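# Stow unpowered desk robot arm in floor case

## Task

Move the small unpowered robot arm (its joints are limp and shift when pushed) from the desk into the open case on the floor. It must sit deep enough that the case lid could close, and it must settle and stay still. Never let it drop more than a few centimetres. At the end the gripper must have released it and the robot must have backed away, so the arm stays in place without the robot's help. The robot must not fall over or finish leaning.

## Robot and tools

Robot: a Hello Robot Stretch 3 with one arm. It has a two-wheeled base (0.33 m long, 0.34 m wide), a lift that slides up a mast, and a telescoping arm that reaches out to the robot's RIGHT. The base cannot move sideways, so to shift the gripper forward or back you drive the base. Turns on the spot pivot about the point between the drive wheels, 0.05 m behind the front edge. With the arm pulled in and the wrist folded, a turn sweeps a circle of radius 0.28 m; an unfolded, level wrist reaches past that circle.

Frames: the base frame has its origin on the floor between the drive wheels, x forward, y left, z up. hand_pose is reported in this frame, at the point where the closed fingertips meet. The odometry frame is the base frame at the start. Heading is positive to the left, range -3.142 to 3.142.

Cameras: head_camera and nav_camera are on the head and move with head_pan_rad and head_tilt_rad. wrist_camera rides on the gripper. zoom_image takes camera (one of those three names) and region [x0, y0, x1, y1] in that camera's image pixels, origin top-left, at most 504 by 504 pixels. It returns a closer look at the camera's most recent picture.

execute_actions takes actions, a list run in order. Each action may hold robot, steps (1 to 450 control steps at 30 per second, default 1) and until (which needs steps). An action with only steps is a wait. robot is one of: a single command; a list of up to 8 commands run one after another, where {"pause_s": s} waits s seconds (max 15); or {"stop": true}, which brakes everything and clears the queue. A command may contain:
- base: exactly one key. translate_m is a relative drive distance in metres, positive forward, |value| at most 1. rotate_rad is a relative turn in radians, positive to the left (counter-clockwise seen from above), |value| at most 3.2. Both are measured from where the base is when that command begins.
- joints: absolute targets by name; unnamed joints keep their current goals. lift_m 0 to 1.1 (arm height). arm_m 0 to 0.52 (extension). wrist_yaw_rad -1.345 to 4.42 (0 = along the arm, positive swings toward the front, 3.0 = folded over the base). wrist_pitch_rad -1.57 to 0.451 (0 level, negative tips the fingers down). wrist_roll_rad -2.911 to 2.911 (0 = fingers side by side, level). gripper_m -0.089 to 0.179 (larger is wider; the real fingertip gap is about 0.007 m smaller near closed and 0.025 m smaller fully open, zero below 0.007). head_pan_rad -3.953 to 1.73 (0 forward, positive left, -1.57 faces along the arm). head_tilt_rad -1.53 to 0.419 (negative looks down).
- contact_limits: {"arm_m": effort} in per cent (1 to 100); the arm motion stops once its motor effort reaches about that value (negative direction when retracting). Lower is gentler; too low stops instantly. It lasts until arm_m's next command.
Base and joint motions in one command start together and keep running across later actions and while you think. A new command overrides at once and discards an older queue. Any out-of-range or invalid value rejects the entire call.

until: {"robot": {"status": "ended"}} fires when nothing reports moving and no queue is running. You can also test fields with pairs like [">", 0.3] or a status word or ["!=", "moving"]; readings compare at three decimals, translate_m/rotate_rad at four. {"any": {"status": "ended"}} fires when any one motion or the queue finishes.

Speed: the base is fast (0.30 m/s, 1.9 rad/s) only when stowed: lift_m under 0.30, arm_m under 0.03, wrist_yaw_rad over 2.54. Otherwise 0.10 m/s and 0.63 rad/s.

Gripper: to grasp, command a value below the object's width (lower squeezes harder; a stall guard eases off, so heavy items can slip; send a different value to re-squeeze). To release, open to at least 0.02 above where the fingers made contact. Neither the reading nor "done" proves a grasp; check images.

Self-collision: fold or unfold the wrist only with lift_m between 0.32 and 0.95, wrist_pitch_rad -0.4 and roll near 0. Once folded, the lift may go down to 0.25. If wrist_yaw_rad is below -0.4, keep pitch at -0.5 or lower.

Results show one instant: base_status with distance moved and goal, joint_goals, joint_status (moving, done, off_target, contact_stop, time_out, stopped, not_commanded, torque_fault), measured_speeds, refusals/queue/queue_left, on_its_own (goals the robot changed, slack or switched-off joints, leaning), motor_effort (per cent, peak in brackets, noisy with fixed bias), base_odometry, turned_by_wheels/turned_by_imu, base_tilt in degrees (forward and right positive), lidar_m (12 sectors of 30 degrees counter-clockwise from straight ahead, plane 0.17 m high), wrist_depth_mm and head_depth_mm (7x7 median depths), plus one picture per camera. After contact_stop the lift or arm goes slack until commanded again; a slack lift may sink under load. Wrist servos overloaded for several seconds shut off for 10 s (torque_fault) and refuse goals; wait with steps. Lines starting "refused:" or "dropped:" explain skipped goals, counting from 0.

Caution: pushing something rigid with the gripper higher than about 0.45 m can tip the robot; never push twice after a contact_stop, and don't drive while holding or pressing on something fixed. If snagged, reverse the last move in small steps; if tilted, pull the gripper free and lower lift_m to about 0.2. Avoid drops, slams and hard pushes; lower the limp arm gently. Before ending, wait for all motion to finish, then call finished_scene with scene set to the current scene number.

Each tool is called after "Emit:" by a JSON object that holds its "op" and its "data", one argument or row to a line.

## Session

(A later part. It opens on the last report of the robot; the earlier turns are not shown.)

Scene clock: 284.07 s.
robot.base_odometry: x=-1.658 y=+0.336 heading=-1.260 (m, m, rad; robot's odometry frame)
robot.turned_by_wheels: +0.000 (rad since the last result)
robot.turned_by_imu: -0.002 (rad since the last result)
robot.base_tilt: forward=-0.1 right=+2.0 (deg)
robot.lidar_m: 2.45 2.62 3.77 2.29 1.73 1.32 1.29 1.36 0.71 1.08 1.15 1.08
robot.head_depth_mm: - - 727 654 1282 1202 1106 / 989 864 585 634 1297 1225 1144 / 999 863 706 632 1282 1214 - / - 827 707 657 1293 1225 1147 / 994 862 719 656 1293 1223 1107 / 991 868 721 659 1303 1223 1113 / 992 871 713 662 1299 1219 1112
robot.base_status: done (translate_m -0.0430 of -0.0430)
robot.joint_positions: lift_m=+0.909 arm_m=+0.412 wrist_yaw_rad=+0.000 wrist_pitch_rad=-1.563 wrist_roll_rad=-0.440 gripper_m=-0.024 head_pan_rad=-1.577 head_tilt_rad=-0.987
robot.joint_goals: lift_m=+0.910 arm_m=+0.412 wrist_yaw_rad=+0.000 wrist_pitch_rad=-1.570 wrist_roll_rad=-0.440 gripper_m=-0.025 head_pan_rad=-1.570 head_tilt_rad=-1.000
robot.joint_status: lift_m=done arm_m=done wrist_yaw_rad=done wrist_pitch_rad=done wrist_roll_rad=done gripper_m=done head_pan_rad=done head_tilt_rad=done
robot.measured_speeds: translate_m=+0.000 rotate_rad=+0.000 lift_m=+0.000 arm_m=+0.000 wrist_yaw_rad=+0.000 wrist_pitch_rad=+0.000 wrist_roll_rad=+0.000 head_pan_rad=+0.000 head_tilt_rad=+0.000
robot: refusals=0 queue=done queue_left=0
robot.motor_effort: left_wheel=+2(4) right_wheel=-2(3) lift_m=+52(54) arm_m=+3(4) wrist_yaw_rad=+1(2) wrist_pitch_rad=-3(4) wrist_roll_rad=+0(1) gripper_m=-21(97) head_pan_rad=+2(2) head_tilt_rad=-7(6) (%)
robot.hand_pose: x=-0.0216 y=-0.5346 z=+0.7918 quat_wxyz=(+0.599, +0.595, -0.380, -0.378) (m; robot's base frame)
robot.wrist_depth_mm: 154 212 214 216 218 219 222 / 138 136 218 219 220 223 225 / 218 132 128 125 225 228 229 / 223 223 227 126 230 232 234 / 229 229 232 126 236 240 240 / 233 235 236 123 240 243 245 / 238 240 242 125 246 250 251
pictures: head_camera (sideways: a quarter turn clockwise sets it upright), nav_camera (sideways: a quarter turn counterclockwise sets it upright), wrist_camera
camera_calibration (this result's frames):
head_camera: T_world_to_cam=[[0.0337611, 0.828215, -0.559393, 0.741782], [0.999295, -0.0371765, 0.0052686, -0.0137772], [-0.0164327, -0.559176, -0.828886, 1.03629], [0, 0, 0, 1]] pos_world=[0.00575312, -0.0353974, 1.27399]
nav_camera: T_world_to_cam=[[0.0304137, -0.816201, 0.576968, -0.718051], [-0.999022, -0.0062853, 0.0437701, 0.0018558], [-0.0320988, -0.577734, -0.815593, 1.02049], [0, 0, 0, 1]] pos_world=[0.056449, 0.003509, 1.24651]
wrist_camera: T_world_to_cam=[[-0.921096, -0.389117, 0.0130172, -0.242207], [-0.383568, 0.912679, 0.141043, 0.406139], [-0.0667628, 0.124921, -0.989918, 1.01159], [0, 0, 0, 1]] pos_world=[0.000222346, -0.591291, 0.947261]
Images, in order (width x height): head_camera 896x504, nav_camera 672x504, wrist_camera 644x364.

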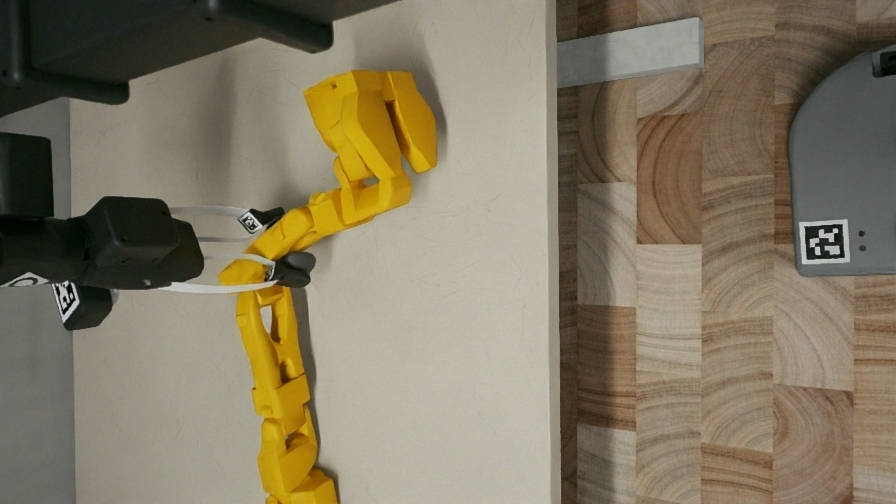

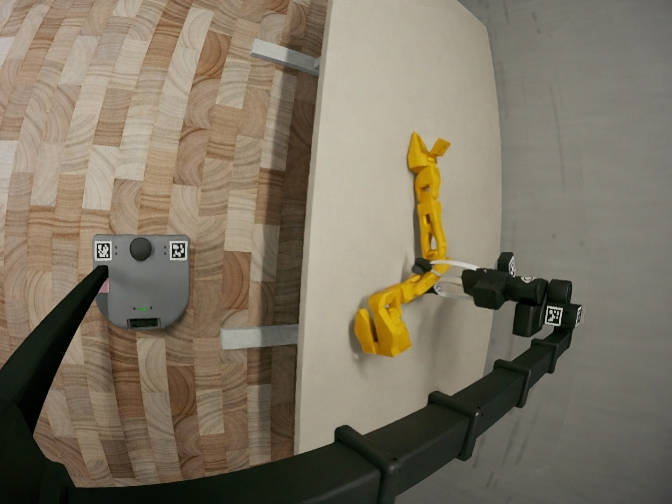

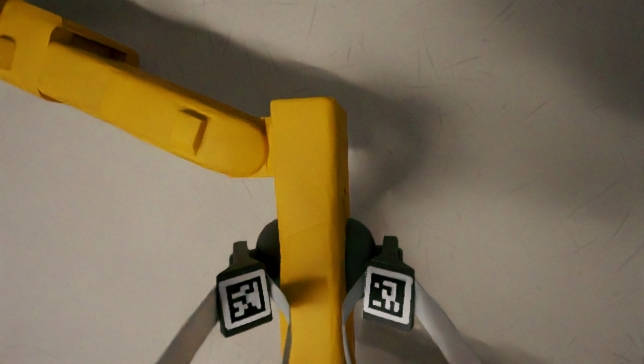

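Emit:
{"op": "execute_actions", "data": {
  "actions": [
    {"robot":[{"joints":{"lift_m":0.96}},{"joints":{"lift_m":0.98,"wrist_pitch_rad":-1.2,"arm_m":0.33}},{"joints":{"lift_m":1.0}},{"joints":{"wrist_pitch_rad":-0.8,"arm_m":0.25}},{"pause_s":1.5}],"steps":450,"until":{"robot":{"status":"ended"}}}
  ]
}}

Scene clock: 299.43 s.
robot.base_odometry: x=-1.658 y=+0.336 heading=-1.260 (m, m, rad; robot's odometry frame)
robot.turned_by_wheels: +0.000 (rad since the last result)
robot.turned_by_imu: -0.003 (rad since the last result)
robot.base_tilt: forward=-0.1 right=+2.1 (deg)
robot.lidar_m: 2.46 2.62 3.76 2.29 1.73 1.32 1.29 1.36 0.72 1.08 1.14 1.08
robot.head_depth_mm: 983 860 744 655 1274 1194 1105 / 997 864 719 654 1301 1211 1149 / 1001 861 682 658 1289 1214 - / - 607 733 660 1271 1218 1135 / 969 559 749 658 1292 1206 1114 / 994 868 613 649 1286 1227 1112 / 986 870 753 660 1282 1224 1108
robot.base_status: done (translate_m -0.0430 of -0.0430)
robot.joint_positions: lift_m=+0.999 arm_m=+0.250 wrist_yaw_rad=+0.000 wrist_pitch_rad=-0.842 wrist_roll_rad=-0.446 gripper_m=-0.024 head_pan_rad=-1.577 head_tilt_rad=-0.988
robot.joint_goals: lift_m=+1.000 arm_m=+0.250 wrist_yaw_rad=+0.000 wrist_pitch_rad=-0.800 wrist_roll_rad=-0.440 gripper_m=-0.025 head_pan_rad=-1.570 head_tilt_rad=-1.000
robot.joint_status: lift_m=done arm_m=done wrist_yaw_rad=done wrist_pitch_rad=done wrist_roll_rad=done gripper_m=done head_pan_rad=done head_tilt_rad=done
robot.measured_speeds: translate_m=+0.000 rotate_rad=+0.000 lift_m=+0.000 arm_m=+0.000 wrist_yaw_rad=+0.000 wrist_pitch_rad=+0.000 wrist_roll_rad=+0.000 head_pan_rad=+0.000 head_tilt_rad=+0.000
robot: refusals=0 queue=done queue_left=0
robot.motor_effort: left_wheel=+2(2) right_wheel=-2(2) lift_m=+52(54) arm_m=-5(7) wrist_yaw_rad=+0(3) wrist_pitch_rad=+18(20) wrist_roll_rad=+2(4) gripper_m=-19(21) head_pan_rad=+3(3) head_tilt_rad=-6(6) (%)
robot.hand_pose: x=-0.0215 y=-0.5480 z=+0.9310 quat_wxyz=(+0.772, +0.346, -0.486, -0.218) (m; robot's base frame)
robot.wrist_depth_mm: 449 497 550 629 590 553 504 / 410 453 499 551 626 619 556 / 379 409 114 112 556 634 625 / 348 363 98 92 499 557 641 / 327 107 102 104 451 500 565 / 147 125 340 120 416 453 506 / 158 300 324 152 243 413 450
pictures: head_camera (sideways: a quarter turn clockwise sets it upright), nav_camera (sideways: a quarter turn counterclockwise sets it upright), wrist_camera
camera_calibration (this result's frames):
head_camera: T_world_to_cam=[[0.0337606, 0.828274, -0.559306, 0.741669], [0.999295, -0.037176, 0.00526533, -0.0137729], [-0.0164316, -0.559089, -0.828945, 1.03637], [0, 0, 0, 1]] pos_world=[0.00575318, -0.0353945, 1.27398]
nav_camera: T_world_to_cam=[[0.0304143, -0.816261, 0.576882, -0.717939], [-0.999022, -0.00629096, 0.0437688, 0.00185749], [-0.0320976, -0.577649, -0.815654, 1.02057], [0, 0, 0, 1]] pos_world=[0.0564491, 0.00351487, 1.24651]
wrist_camera: T_world_to_cam=[[-0.918264, -0.288902, 0.270791, -0.434165], [-0.39022, 0.776358, -0.494971, 0.916082], [-0.0672333, -0.560182, -0.825637, 0.622762], [0, 0, 0, 1]] pos_world=[0.000666103, -0.487779, 1.08518]
Images, in order (width x height): head_camera 896x504, nav_camera 672x504, wrist_camera 644x364.

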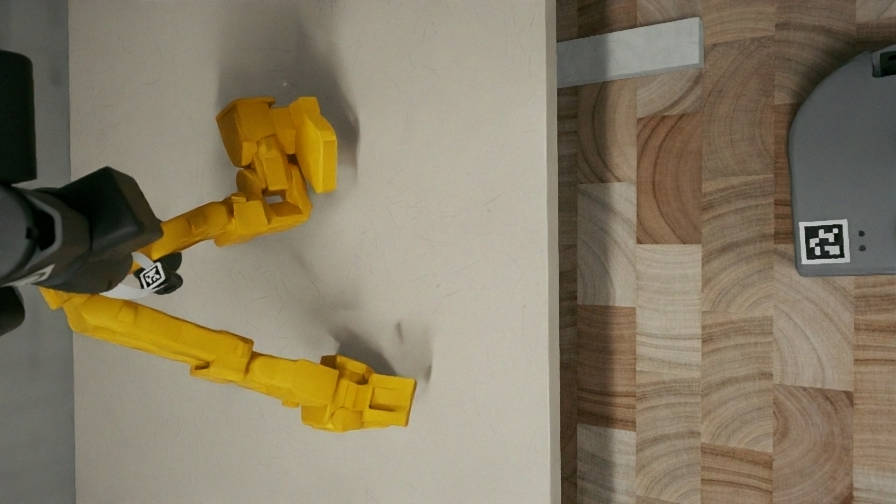

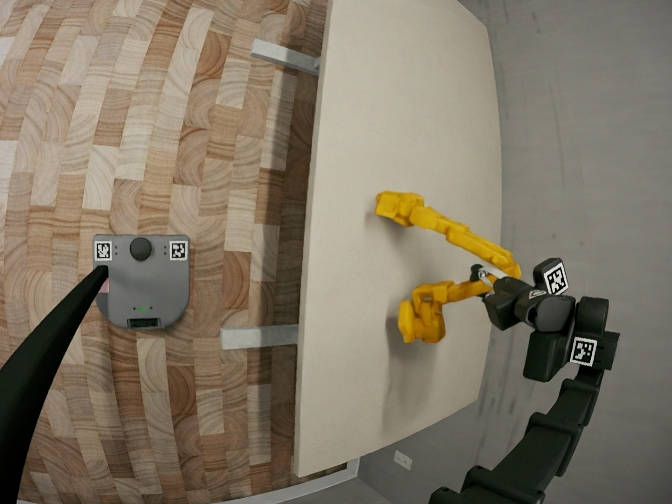

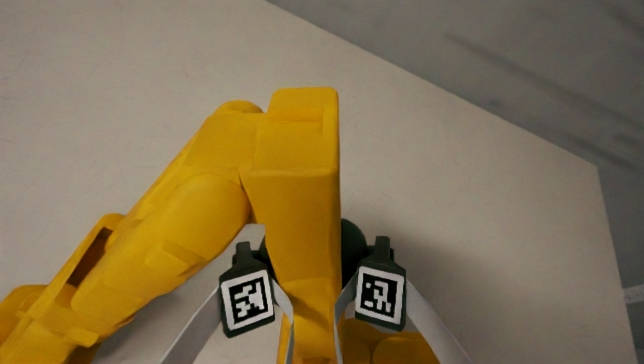

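Emit:
{"op": "execute_actions", "data": {
  "actions": [
    {"robot":[{"joints":{"lift_m":0.99,"wrist_pitch_rad":-1.2,"arm_m":0.40}},{"joints":{"lift_m":0.96}},{"joints":{"wrist_pitch_rad":-1.57,"arm_m":0.50,"lift_m":0.94}}],"steps":450,"until":{"robot":{"status":"ended"}}}
  ]
}}

Scene clock: 313.43 s.
robot.base_odometry: x=-1.658 y=+0.336 heading=-1.260 (m, m, rad; robot's odometry frame)
robot.turned_by_wheels: +0.000 (rad since the last result)
robot.turned_by_imu: -0.002 (rad since the last result)
robot.base_tilt: forward=-0.1 right=+2.1 (deg)
robot.lidar_m: 2.45 2.62 3.72 2.29 1.72 1.32 1.29 1.36 0.72 1.08 1.15 1.08
robot.head_depth_mm: - 837 742 653 1275 1195 1107 / 987 860 709 658 1293 1204 1152 / 984 862 706 657 1302 1215 - / - 702 743 659 1283 1213 1138 / 992 719 733 657 1289 1210 1108 / 988 864 658 659 1286 1224 1113 / 989 873 752 659 1300 1217 1113
robot.base_status: done (translate_m -0.0430 of -0.0430)
robot.joint_positions: lift_m=+0.940 arm_m=+0.500 wrist_yaw_rad=+0.000 wrist_pitch_rad=-1.556 wrist_roll_rad=-0.440 gripper_m=-0.024 head_pan_rad=-1.577 head_tilt_rad=-0.988
robot.joint_goals: lift_m=+0.940 arm_m=+0.500 wrist_yaw_rad=+0.000 wrist_pitch_rad=-1.570 wrist_roll_rad=-0.440 gripper_m=-0.025 head_pan_rad=-1.570 head_tilt_rad=-1.000
robot.joint_status: lift_m=done arm_m=done wrist_yaw_rad=done wrist_pitch_rad=done wrist_roll_rad=done gripper_m=done head_pan_rad=done head_tilt_rad=done
robot.measured_speeds: translate_m=+0.000 rotate_rad=+0.000 lift_m=+0.000 arm_m=+0.000 wrist_yaw_rad=+0.000 wrist_pitch_rad=+0.000 wrist_roll_rad=+0.000 head_pan_rad=+0.000 head_tilt_rad=+0.000
robot: refusals=0 queue=done queue_left=0
robot.motor_effort: left_wheel=+2(12) right_wheel=-2(11) lift_m=+33(50) arm_m=+4(7) wrist_yaw_rad=+1(12) wrist_pitch_rad=-6(18) wrist_roll_rad=+0(4) gripper_m=-21(21) head_pan_rad=+3(3) head_tilt_rad=-6(7) (%)
robot.hand_pose: x=-0.0216 y=-0.6243 z=+0.8223 quat_wxyz=(+0.601, +0.593, -0.381, -0.376) (m; robot's base frame)
robot.wrist_depth_mm: 239 239 242 243 248 249 251 / 242 245 247 139 252 254 258 / 247 251 110 107 258 260 261 / 253 254 114 116 262 266 266 / 257 137 261 123 268 271 275 / 164 164 267 130 274 276 279 / 176 271 274 149 279 280 284
pictures: head_camera (sideways: a quarter turn clockwise sets it upright), nav_camera (sideways: a quarter turn counterclockwise sets it upright), wrist_camera
camera_calibration (this result's frames):
head_camera: T_world_to_cam=[[0.0337617, 0.828501, -0.558969, 0.74123], [0.999295, -0.0371777, 0.00525267, -0.0137564], [-0.0164294, -0.558752, -0.829172, 1.03666], [0, 0, 0, 1]] pos_world=[0.00575326, -0.0353832, 1.27397]
nav_camera: T_world_to_cam=[[0.0304131, -0.816495, 0.57655, -0.717508], [-0.999022, -0.0063091, 0.0437638, 0.00186401], [-0.0320955, -0.577317, -0.815889, 1.02087], [0, 0, 0, 1]] pos_world=[0.0564492, 0.00353738, 1.24652]
wrist_camera: T_world_to_cam=[[-0.921012, -0.38922, 0.0156623, -0.279746], [-0.383766, 0.913531, 0.13485, 0.489329], [-0.0667945, 0.118188, -0.990742, 1.04949], [0, 0, 0, 1]] pos_world=[0.000238238, -0.679937, 0.97817]
Images, in order (width x height): head_camera 896x504, nav_camera 672x504, wrist_camera 644x364.

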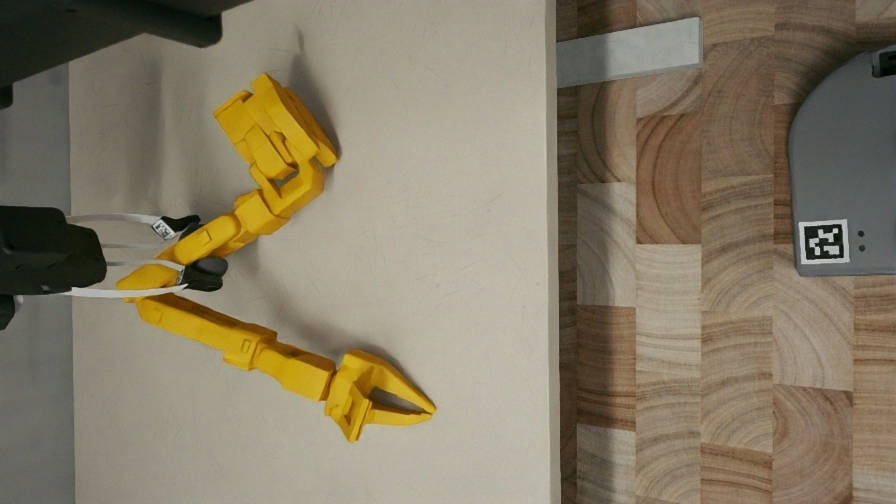

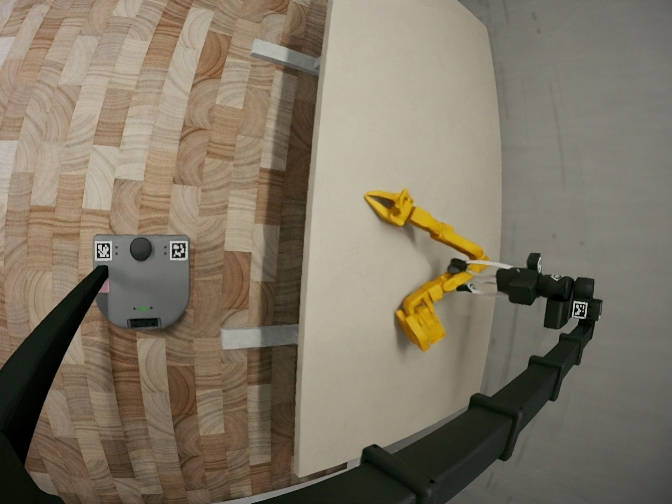

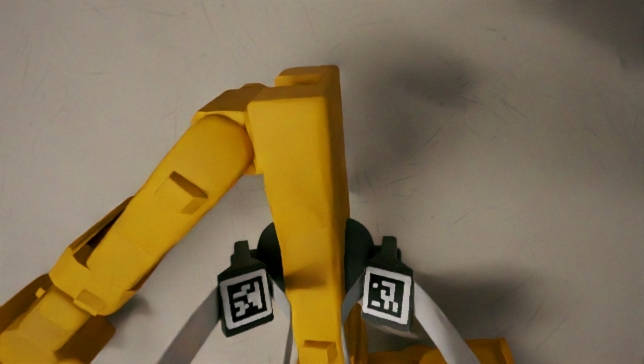

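Emit:
{"op": "execute_actions", "data": {
  "actions": [
    {"robot":[{"joints":{"lift_m":0.9,"arm_m":0.515}},{"joints":{"lift_m":0.868}},{"joints":{"gripper_m":0.055}},{"joints":{"lift_m":1.08}},{"joints":{"wrist_roll_rad":0,"arm_m":0.44,"gripper_m":0.179}}],"steps":450,"until":{"robot":{"status":"ended"}}}
  ]
}}

Scene clock: 321.43 s.
robot.base_odometry: x=-1.658 y=+0.336 heading=-1.260 (m, m, rad; robot's odometry frame)
robot.turned_by_wheels: +0.000 (rad since the last result)
robot.turned_by_imu: -0.001 (rad since the last result)
robot.base_tilt: forward=-0.2 right=+2.0 (deg)
robot.lidar_m: 2.46 2.62 3.76 2.29 1.72 1.32 1.29 1.36 0.71 1.08 1.15 1.09
robot.head_depth_mm: 985 - - 642 1275 1193 1111 / - 844 703 657 1296 1210 1145 / 995 863 703 657 1301 1223 - / - 771 733 659 1289 1216 1134 / 978 864 722 660 1277 1225 1105 / 994 862 676 648 1286 1217 1108 / 994 869 748 661 1286 1221 1110
robot.base_status: done (translate_m -0.0430 of -0.0430)
robot.joint_positions: lift_m=+0.871 arm_m=+0.515 wrist_yaw_rad=+0.000 wrist_pitch_rad=-1.559 wrist_roll_rad=-0.441 gripper_m=-0.024 head_pan_rad=-1.577 head_tilt_rad=-0.988
robot.joint_goals: lift_m=+0.871 arm_m=+0.515 wrist_yaw_rad=+0.000 wrist_pitch_rad=-1.570 wrist_roll_rad=-0.440 gripper_m=-0.025 head_pan_rad=-1.570 head_tilt_rad=-1.000
robot.joint_status: lift_m=contact_stop arm_m=done wrist_yaw_rad=done wrist_pitch_rad=done wrist_roll_rad=done gripper_m=done head_pan_rad=done head_tilt_rad=done
robot.measured_speeds: translate_m=+0.000 rotate_rad=+0.000 lift_m=+0.000 arm_m=+0.000 wrist_yaw_rad=+0.010 wrist_pitch_rad=-0.024 wrist_roll_rad=+0.000 head_pan_rad=+0.000 head_tilt_rad=+0.000
robot: refusals=0 queue=dropped queue_left=0
robot.on_its_own: lift_m is slack since a contact_stop, until your next command for it
robot.motor_effort: left_wheel=+1(3) right_wheel=-1(3) lift_m=+30(36) arm_m=+3(7) wrist_yaw_rad=+0(0) wrist_pitch_rad=-4(6) wrist_roll_rad=+1(1) gripper_m=-19(21) head_pan_rad=+3(3) head_tilt_rad=-6(6) (%)
robot.hand_pose: x=-0.0216 y=-0.6387 z=+0.7537 quat_wxyz=(+0.601, +0.594, -0.380, -0.377) (m; robot's base frame)
robot.wrist_depth_mm: 177 178 179 181 183 184 185 / 180 182 183 183 186 188 189 / 184 184 132 131 190 191 193 / 187 186 136 131 194 194 197 / 190 135 193 129 197 199 200 / 137 159 197 126 202 204 206 / 140 199 203 127 207 208 210
pictures: head_camera (sideways: a quarter turn clockwise sets it upright), nav_camera (sideways: a quarter turn counterclockwise sets it upright), wrist_camera
dropped: robot: command 1 of its queue: lift_m: contact_stop
camera_calibration (this result's frames):
head_camera: T_world_to_cam=[[0.033759, 0.828561, -0.558881, 0.741115], [0.999295, -0.0371746, 0.00524934, -0.0137521], [-0.0164268, -0.558664, -0.829231, 1.03674], [0, 0, 0, 1]] pos_world=[0.00575341, -0.0353802, 1.27397]
nav_camera: T_world_to_cam=[[0.0304158, -0.816557, 0.576463, -0.717394], [-0.999022, -0.00631746, 0.0437625, 0.00186573], [-0.0320928, -0.57723, -0.81595, 1.02095], [0, 0, 0, 1]] pos_world=[0.0564492, 0.00354348, 1.24652]
wrist_camera: T_world_to_cam=[[-0.920369, -0.390778, 0.0146373, -0.284501], [-0.385269, 0.912536, 0.137282, 0.509243], [-0.0670036, 0.12071, -0.990424, 0.984563], [0, 0, 0, 1]] pos_world=[0.000318918, -0.694726, 0.909389]
Images, in order (width x height): head_camera 896x504, nav_camera 672x504, wrist_camera 644x364.

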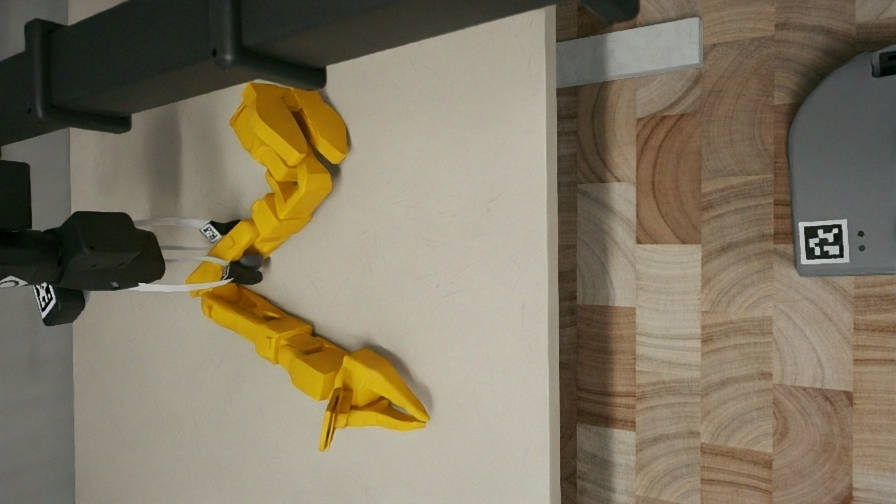

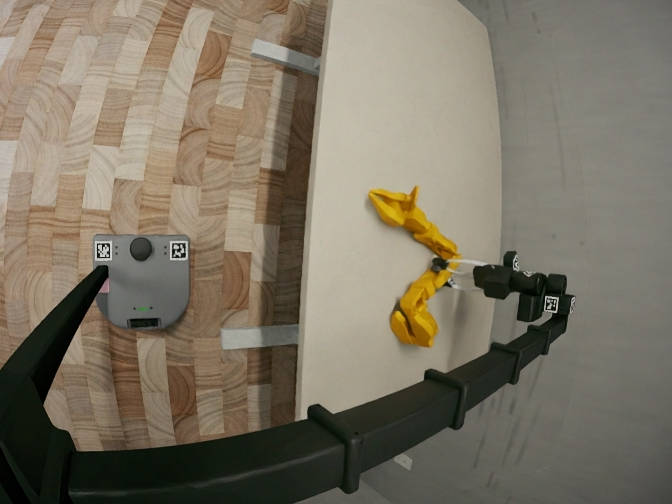

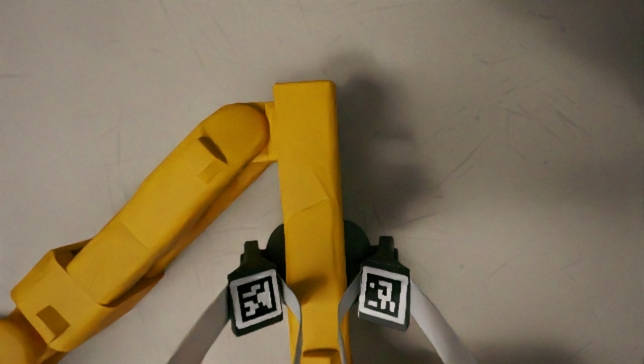

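Emit:
{"op": "execute_actions", "data": {
  "actions": [
    {"robot":[{"joints":{"gripper_m":0.055}},{"joints":{"lift_m":1.08}},{"joints":{"wrist_roll_rad":0,"arm_m":0.46,"gripper_m":0.179}}],"steps":450,"until":{"robot":{"status":"ended"}}}
  ]
}}

Scene clock: 330.93 s.
robot.base_odometry: x=-1.658 y=+0.336 heading=-1.260 (m, m, rad; robot's odometry frame)
robot.turned_by_wheels: +0.000 (rad since the last result)
robot.turned_by_imu: -0.002 (rad since the last result)
robot.base_tilt: forward=-0.1 right=+2.1 (deg)
robot.lidar_m: 2.45 2.61 3.74 2.29 1.73 1.32 1.29 1.36 0.72 1.08 1.14 1.08
robot.head_depth_mm: 990 859 744 654 1279 1196 1109 / 962 861 704 657 1303 1213 1151 / 989 860 703 655 1310 1215 - / 991 863 734 657 1290 1220 1135 / 996 865 723 659 1296 1218 1112 / 975 871 679 650 1293 1215 1112 / 985 868 752 660 1288 1221 1117
robot.base_status: done (translate_m -0.0430 of -0.0430)
robot.joint_positions: lift_m=+1.080 arm_m=+0.460 wrist_yaw_rad=+0.001 wrist_pitch_rad=-1.563 wrist_roll_rad=-0.004 gripper_m=+0.179 head_pan_rad=-1.577 head_tilt_rad=-0.988
robot.joint_goals: lift_m=+1.080 arm_m=+0.460 wrist_yaw_rad=+0.000 wrist_pitch_rad=-1.570 wrist_roll_rad=+0.000 gripper_m=+0.179 head_pan_rad=-1.570 head_tilt_rad=-1.000
robot.joint_status: lift_m=done arm_m=done wrist_yaw_rad=done wrist_pitch_rad=done wrist_roll_rad=done gripper_m=done head_pan_rad=done head_tilt_rad=done
robot.measured_speeds: translate_m=+0.000 rotate_rad=+0.000 lift_m=+0.000 arm_m=+0.000 wrist_yaw_rad=+0.000 wrist_pitch_rad=+0.000 wrist_roll_rad=+0.000 head_pan_rad=+0.000 head_tilt_rad=+0.000
robot: refusals=0 queue=done queue_left=0
robot.motor_effort: left_wheel=+2(2) right_wheel=-1(1) lift_m=+47(46) arm_m=-5(7) wrist_yaw_rad=+0(0) wrist_pitch_rad=-3(6) wrist_roll_rad=+1(2) gripper_m=+1(87) head_pan_rad=+3(3) head_tilt_rad=-7(6) (%)
robot.hand_pose: x=-0.0216 y=-0.5832 z=+0.9620 quat_wxyz=(+0.503, +0.499, -0.501, -0.497) (m; robot's base frame)
robot.wrist_depth_mm: 375 374 376 377 378 383 386 / 385 385 383 386 390 393 394 / 393 391 386 395 397 396 404 / 396 400 399 400 404 409 415 / 404 407 408 413 341 412 415 / 407 409 419 420 419 424 430 / - 423 428 425 437 434 438
pictures: head_camera (sideways: a quarter turn clockwise sets it upright), nav_camera (sideways: a quarter turn counterclockwise sets it upright), wrist_camera
camera_calibration (this result's frames):
head_camera: T_world_to_cam=[[0.0337619, 0.82856, -0.558881, 0.741115], [0.999295, -0.0371782, 0.00524934, -0.0137521], [-0.0164288, -0.558664, -0.829231, 1.03674], [0, 0, 0, 1]] pos_world=[0.00575328, -0.0353802, 1.27397]
nav_camera: T_world_to_cam=[[0.0304129, -0.816557, 0.576463, -0.717394], [-0.999022, -0.00631389, 0.0437625, 0.00186573], [-0.0320949, -0.57723, -0.81595, 1.02095], [0, 0, 0, 1]] pos_world=[0.0564492, 0.0035433, 1.24652]
wrist_camera: T_world_to_cam=[[-0.999301, 0.0359873, 0.0101447, -0.0144127], [0.0370528, 0.989492, 0.139756, 0.481619], [-0.00500865, 0.140035, -0.990134, 1.19651], [0, 0, 0, 1]] pos_world=[-0.026255, -0.643593, 1.11755]
Images, in order (width x height): head_camera 896x504, nav_camera 672x504, wrist_camera 644x364.

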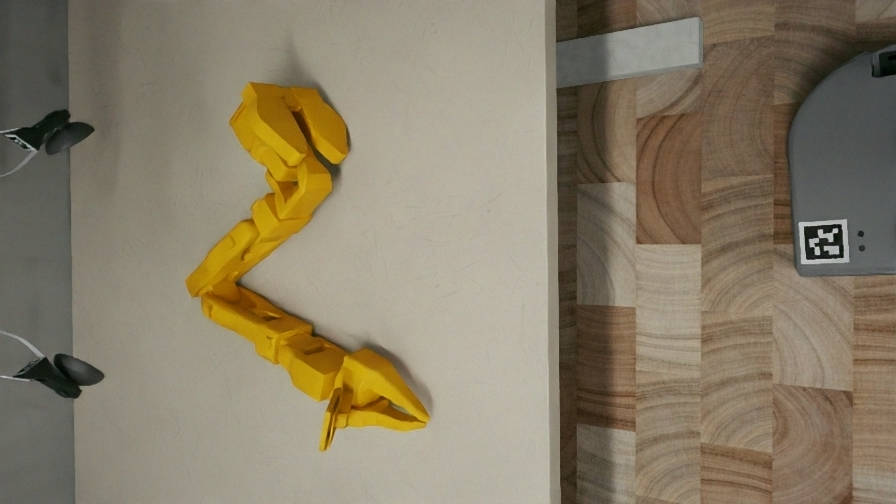

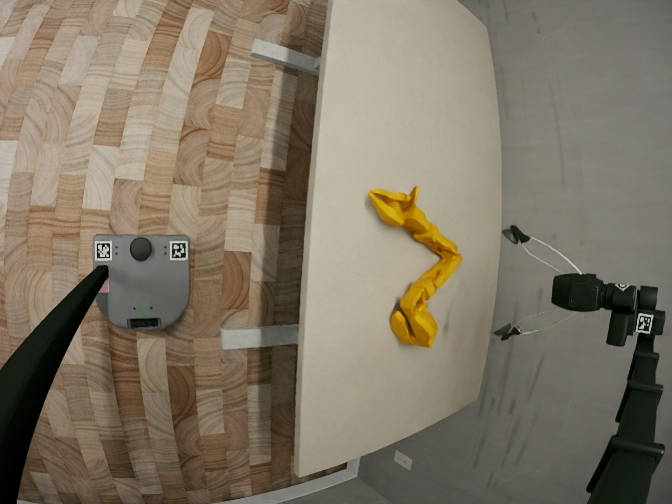

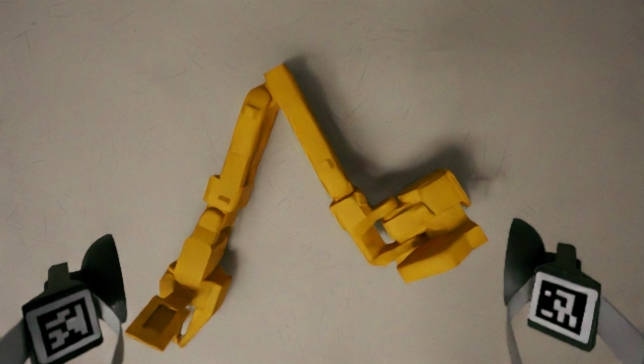

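Emit:
{"op": "execute_actions", "data": {
  "actions": [
    {"robot":[{"base":{"translate_m":0.032},"joints":{"arm_m":0.482,"lift_m":0.95}},{"joints":{"lift_m":0.872}}],"steps":450,"until":{"robot":{"status":"ended"}}}
  ]
}}

Emit:
{"op": "execute_actions", "data": {
  "actions": [
    {"robot":[{"joints":{"gripper_m":0.10}},{"pause_s":0.5},{"joints":{"gripper_m":0.06}},{"pause_s":1},{"joints":{"gripper_m":0.03}},{"pause_s":1}],"steps":450,"until":{"robot":{"status":"ended"}}}
  ]
}}

Scene clock: 344.07 s.
robot.base_odometry: x=-1.648 y=+0.306 heading=-1.260 (m, m, rad; robot's odometry frame)
robot.turned_by_wheels: +0.000 (rad since the last result)
robot.turned_by_imu: -0.002 (rad since the last result)
robot.base_tilt: forward=-0.1 right=+2.0 (deg)
robot.lidar_m: 2.42 2.59 3.70 2.29 1.77 1.35 1.32 1.40 0.73 1.09 1.15 1.06
robot.head_depth_mm: 988 - - 643 1284 1191 1105 / - 842 696 656 1297 1206 1147 / 993 863 717 658 1302 1214 - / - 775 746 657 1302 1218 1135 / 988 870 707 658 1310 1221 1111 / 991 866 735 653 1287 1226 1113 / 993 870 751 661 1291 1221 1113
robot.base_status: done (translate_m +0.0320 of +0.0320)
robot.joint_positions: lift_m=+0.872 arm_m=+0.482 wrist_yaw_rad=+0.001 wrist_pitch_rad=-1.563 wrist_roll_rad=-0.003 gripper_m=+0.179 head_pan_rad=-1.577 head_tilt_rad=-0.988
robot.joint_goals: lift_m=+0.872 arm_m=+0.482 wrist_yaw_rad=+0.000 wrist_pitch_rad=-1.570 wrist_roll_rad=+0.000 gripper_m=+0.179 head_pan_rad=-1.570 head_tilt_rad=-1.000
robot.joint_status: lift_m=done arm_m=done wrist_yaw_rad=done wrist_pitch_rad=done wrist_roll_rad=done gripper_m=done head_pan_rad=done head_tilt_rad=done
robot.measured_speeds: translate_m=+0.000 rotate_rad=+0.000 lift_m=+0.000 arm_m=+0.000 wrist_yaw_rad=+0.000 wrist_pitch_rad=+0.000 wrist_roll_rad=+0.000 head_pan_rad=+0.000 head_tilt_rad=+0.000
robot: refusals=0 queue=done queue_left=0
robot.motor_effort: left_wheel=+2(6) right_wheel=-1(3) lift_m=+29(43) arm_m=+3(5) wrist_yaw_rad=-1(0) wrist_pitch_rad=-3(3) wrist_roll_rad=+1(2) gripper_m=+0(0) head_pan_rad=+3(3) head_tilt_rad=-6(6) (%)
robot.hand_pose: x=-0.0216 y=-0.6045 z=+0.7546 quat_wxyz=(+0.503, +0.499, -0.501, -0.498) (m; robot's base frame)
robot.wrist_depth_mm: 178 178 180 127 181 182 183 / 181 182 137 127 185 186 186 / 185 185 127 130 188 189 192 / 189 189 131 191 123 193 196 / 192 192 137 196 123 197 199 / - 142 172 201 125 200 157 / - 143 203 204 203 131 142
pictures: head_camera (sideways: a quarter turn clockwise sets it upright), nav_camera (sideways: a quarter turn counterclockwise sets it upright), wrist_camera
camera_calibration (this result's frames):
head_camera: T_world_to_cam=[[0.033762, 0.82856, -0.558881, 0.741115], [0.999295, -0.0371783, 0.00524934, -0.0137521], [-0.0164288, -0.558664, -0.829231, 1.03674], [0, 0, 0, 1]] pos_world=[0.00575328, -0.0353802, 1.27397]
nav_camera: T_world_to_cam=[[0.0304128, -0.816557, 0.576463, -0.717394], [-0.999022, -0.00631377, 0.0437625, 0.00186573], [-0.0320949, -0.57723, -0.81595, 1.02095], [0, 0, 0, 1]] pos_world=[0.0564492, 0.00354329, 1.24652]
wrist_camera: T_world_to_cam=[[-0.999292, 0.0362252, 0.0101585, -0.011409], [0.0372925, 0.989424, 0.140176, 0.531324], [-0.00497319, 0.140456, -0.990074, 0.994395], [0, 0, 0, 1]] pos_world=[-0.02627, -0.66496, 0.910162]
Images, in order (width x height): head_camera 896x504, nav_camera 672x504, wrist_camera 644x364.

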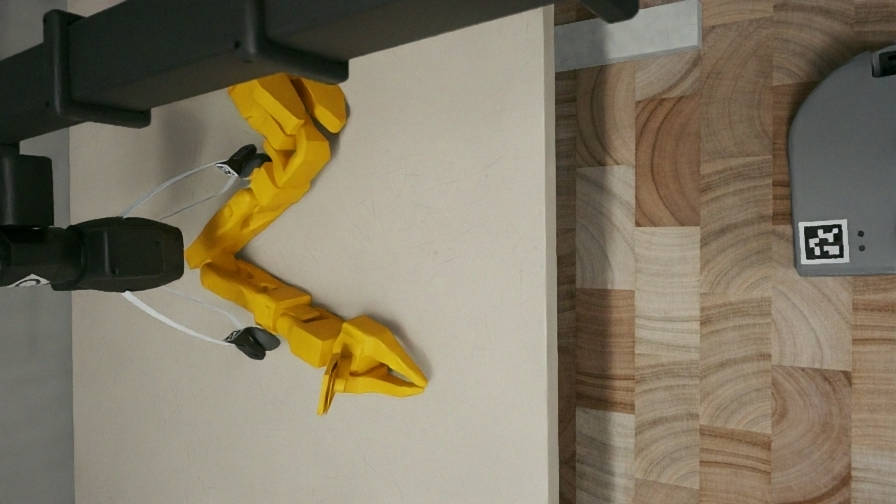

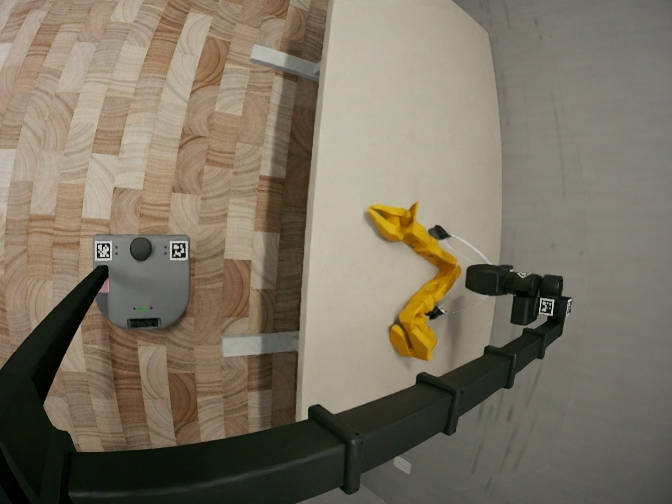

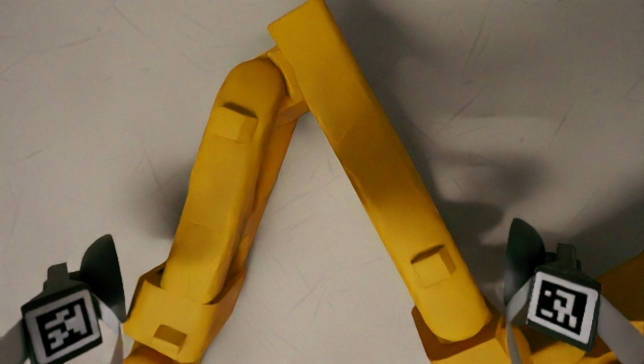

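Scene clock: 349.33 s.
robot.base_odometry: x=-1.648 y=+0.306 heading=-1.260 (m, m, rad; robot's odometry frame)
robot.turned_by_wheels: +0.000 (rad since the last result)
robot.turned_by_imu: -0.001 (rad since the last result)
robot.base_tilt: forward=-0.1 right=+2.1 (deg)
robot.lidar_m: 2.42 2.58 3.68 2.29 1.77 1.35 1.32 1.40 0.73 1.08 1.15 1.06
robot.head_depth_mm: 986 - - 644 1277 1192 1092 / - 840 703 655 1303 1210 1154 / 994 859 680 656 1297 1216 - / - 768 674 646 1298 1214 1139 / 992 864 750 658 1304 1219 1116 / 995 864 752 658 1297 1218 1107 / 988 869 750 658 1293 1222 1115
robot.base_status: done (translate_m +0.0320 of +0.0320)
robot.joint_positions: lift_m=+0.872 arm_m=+0.482 wrist_yaw_rad=+0.001 wrist_pitch_rad=-1.577 wrist_roll_rad=-0.004 gripper_m=+0.031 head_pan_rad=-1.577 head_tilt_rad=-0.988
robot.joint_goals: lift_m=+0.872 arm_m=+0.482 wrist_yaw_rad=+0.000 wrist_pitch_rad=-1.570 wrist_roll_rad=+0.000 gripper_m=+0.030 head_pan_rad=-1.570 head_tilt_rad=-1.000
robot.joint_status: lift_m=done arm_m=done wrist_yaw_rad=done wrist_pitch_rad=done wrist_roll_rad=done gripper_m=done head_pan_rad=done head_tilt_rad=done
robot.measured_speeds: translate_m=+0.000 rotate_rad=+0.000 lift_m=+0.000 arm_m=+0.000 wrist_yaw_rad=+0.000 wrist_pitch_rad=+0.000 wrist_roll_rad=+0.000 head_pan_rad=+0.000 head_tilt_rad=+0.000
robot: refusals=0 queue=done queue_left=0
robot.motor_effort: left_wheel=+4(5) right_wheel=-3(6) lift_m=+29(28) arm_m=+3(4) wrist_yaw_rad=-1(1) wrist_pitch_rad=+3(3) wrist_roll_rad=+2(2) gripper_m=-17(91) head_pan_rad=+2(3) head_tilt_rad=-6(6) (%)
robot.hand_pose: x=-0.0217 y=-0.6011 z=+0.7549 quat_wxyz=(+0.500, +0.503, -0.497, -0.501) (m; robot's base frame)
robot.wrist_depth_mm: 177 179 178 122 181 182 182 / 181 182 126 123 184 185 187 / 184 185 127 125 188 190 191 / 188 190 135 125 193 194 194 / 193 194 193 125 196 199 200 / 197 197 142 129 - 203 205 / 201 203 203 140 157 168 149
pictures: head_camera (sideways: a quarter turn clockwise sets it upright), nav_camera (sideways: a quarter turn counterclockwise sets it upright), wrist_camera
camera_calibration (this result's frames):
head_camera: T_world_to_cam=[[0.0337619, 0.82856, -0.558881, 0.741115], [0.999295, -0.0371782, 0.00524934, -0.0137521], [-0.0164288, -0.558664, -0.829231, 1.03674], [0, 0, 0, 1]] pos_world=[0.00575328, -0.0353802, 1.27397]
nav_camera: T_world_to_cam=[[0.0304129, -0.816557, 0.576463, -0.717394], [-0.999022, -0.00631389, 0.0437625, 0.00186573], [-0.0320949, -0.57723, -0.81595, 1.02095], [0, 0, 0, 1]] pos_world=[0.0564492, 0.0035433, 1.24652]
wrist_camera: T_world_to_cam=[[-0.999341, 0.0346924, 0.0106463, -0.0128403], [0.0359163, 0.9875, 0.153471, 0.516701], [-0.00518892, 0.153753, -0.988096, 1.00073], [0, 0, 0, 1]] pos_world=[-0.0261971, -0.663662, 0.909656]
Images, in order (width x height): head_camera 896x504, nav_camera 672x504, wrist_camera 644x364.

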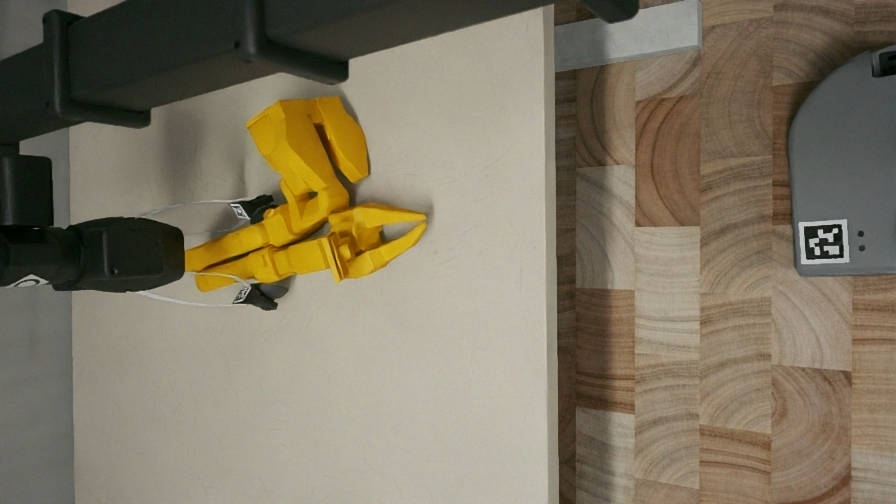

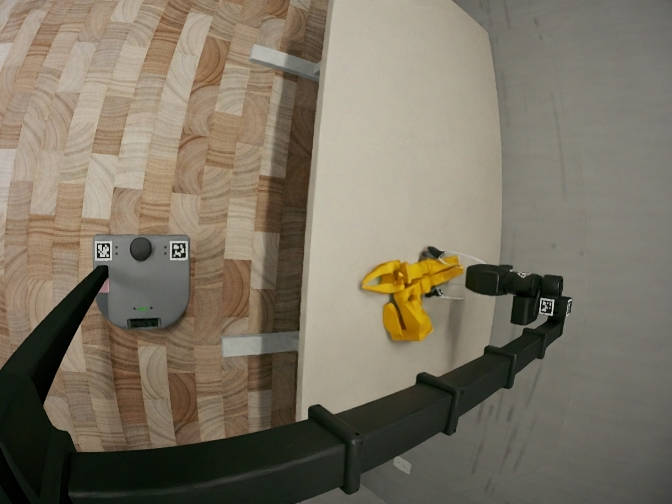

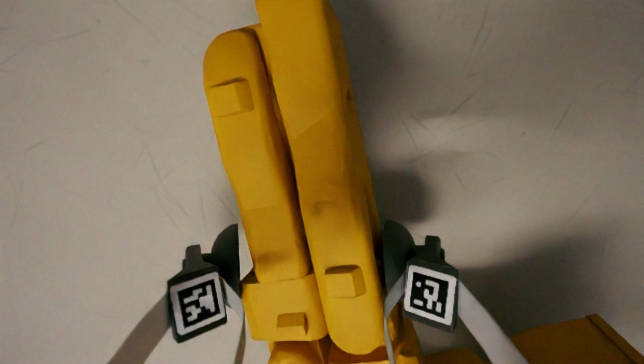

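Emit:
{"op": "execute_actions", "data": {
  "actions": [
    {"robot":[{"joints":{"gripper_m":0.015}},{"joints":{"lift_m":0.92}},{"pause_s":1.5}],"steps":450,"until":{"robot":{"status":"ended"}}}
  ]
}}

Scene clock: 357.90 s.
robot.base_odometry: x=-1.648 y=+0.306 heading=-1.260 (m, m, rad; robot's odometry frame)
robot.turned_by_wheels: +0.000 (rad since the last result)
robot.turned_by_imu: -0.002 (rad since the last result)
robot.base_tilt: forward=-0.1 right=+2.0 (deg)
robot.lidar_m: 2.42 2.59 3.70 2.29 1.77 1.35 1.32 1.39 0.73 1.08 1.15 1.06
robot.head_depth_mm: - - 729 656 1289 1202 1102 / 976 860 720 656 1307 1208 1160 / 989 861 676 656 1300 1213 - / - 886 674 647 1307 1216 1135 / 992 870 747 659 1300 1223 1109 / 996 867 748 659 1296 1217 1110 / 990 868 748 662 1294 1222 1111
robot.base_status: done (translate_m +0.0320 of +0.0320)
robot.joint_positions: lift_m=+0.920 arm_m=+0.482 wrist_yaw_rad=+0.001 wrist_pitch_rad=-1.565 wrist_roll_rad=-0.003 gripper_m=+0.015 head_pan_rad=-1.577 head_tilt_rad=-0.988
robot.joint_goals: lift_m=+0.920 arm_m=+0.482 wrist_yaw_rad=+0.000 wrist_pitch_rad=-1.570 wrist_roll_rad=+0.000 gripper_m=+0.015 head_pan_rad=-1.570 head_tilt_rad=-1.000
robot.joint_status: lift_m=done arm_m=done wrist_yaw_rad=done wrist_pitch_rad=done wrist_roll_rad=done gripper_m=done head_pan_rad=done head_tilt_rad=done
robot.measured_speeds: translate_m=+0.000 rotate_rad=+0.000 lift_m=+0.000 arm_m=+0.000 wrist_yaw_rad=+0.000 wrist_pitch_rad=+0.000 wrist_roll_rad=+0.000 head_pan_rad=+0.000 head_tilt_rad=+0.000
robot: refusals=0 queue=done queue_left=0
robot.motor_effort: left_wheel=+3(3) right_wheel=-2(4) lift_m=+46(54) arm_m=+3(3) wrist_yaw_rad=-1(2) wrist_pitch_rad=-2(3) wrist_roll_rad=+1(2) gripper_m=-1(78) head_pan_rad=+2(3) head_tilt_rad=-6(6) (%)
robot.hand_pose: x=-0.0217 y=-0.6040 z=+0.8020 quat_wxyz=(+0.502, +0.500, -0.500, -0.498) (m; robot's base frame)
robot.wrist_depth_mm: 222 222 224 225 227 227 228 / 227 228 178 181 232 232 234 / 231 232 177 174 235 238 238 / 236 237 236 188 241 242 244 / 241 243 241 172 247 247 251 / 245 249 249 176 251 253 254 / 250 250 254 187 195 174 261
pictures: head_camera (sideways: a quarter turn clockwise sets it upright), nav_camera (sideways: a quarter turn counterclockwise sets it upright), wrist_camera
camera_calibration (this result's frames):
head_camera: T_world_to_cam=[[0.0337621, 0.828563, -0.558877, 0.74111], [0.999295, -0.0371783, 0.00524919, -0.0137519], [-0.0164288, -0.55866, -0.829234, 1.03674], [0, 0, 0, 1]] pos_world=[0.00575328, -0.03538, 1.27397]
nav_camera: T_world_to_cam=[[0.0304128, -0.81656, 0.576459, -0.717389], [-0.999022, -0.00631397, 0.0437625, 0.00186581], [-0.0320949, -0.577227, -0.815953, 1.02096], [0, 0, 0, 1]] pos_world=[0.0564492, 0.00354355, 1.24652]
wrist_camera: T_world_to_cam=[[-0.999303, 0.0359014, 0.0102329, -0.0121854], [0.0369929, 0.989138, 0.14226, 0.522351], [-0.00501441, 0.14254, -0.989776, 1.04228], [0, 0, 0, 1]] pos_world=[-0.0262738, -0.664806, 0.957442]
Images, in order (width x height): head_camera 896x504, nav_camera 672x504, wrist_camera 644x364.

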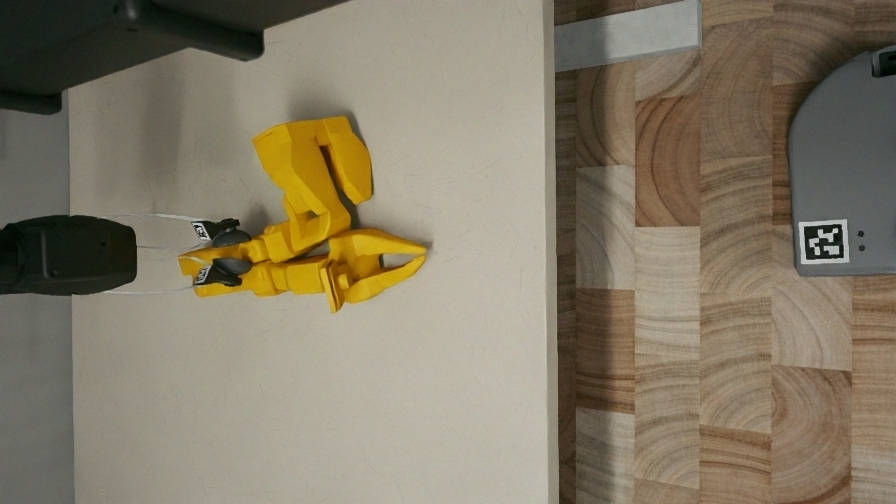

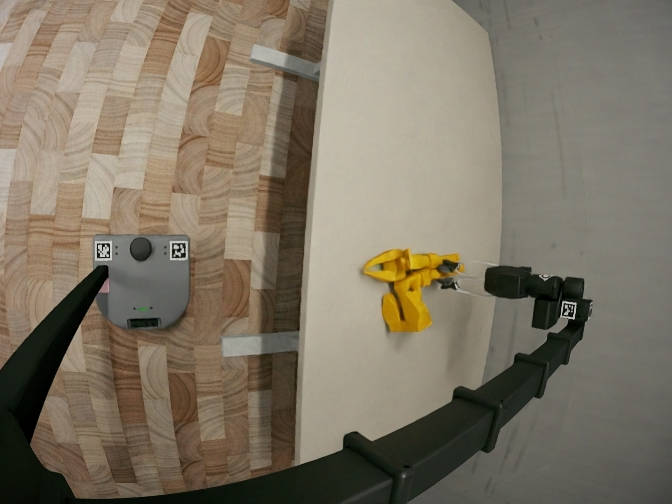

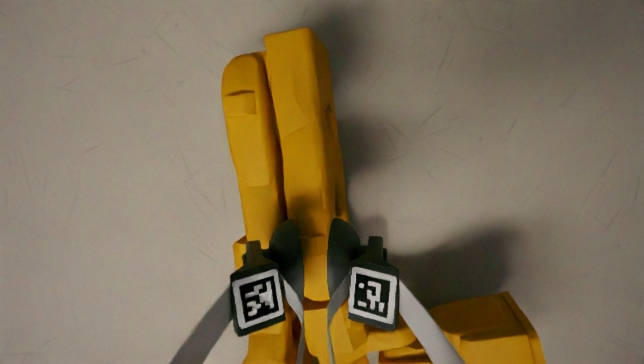

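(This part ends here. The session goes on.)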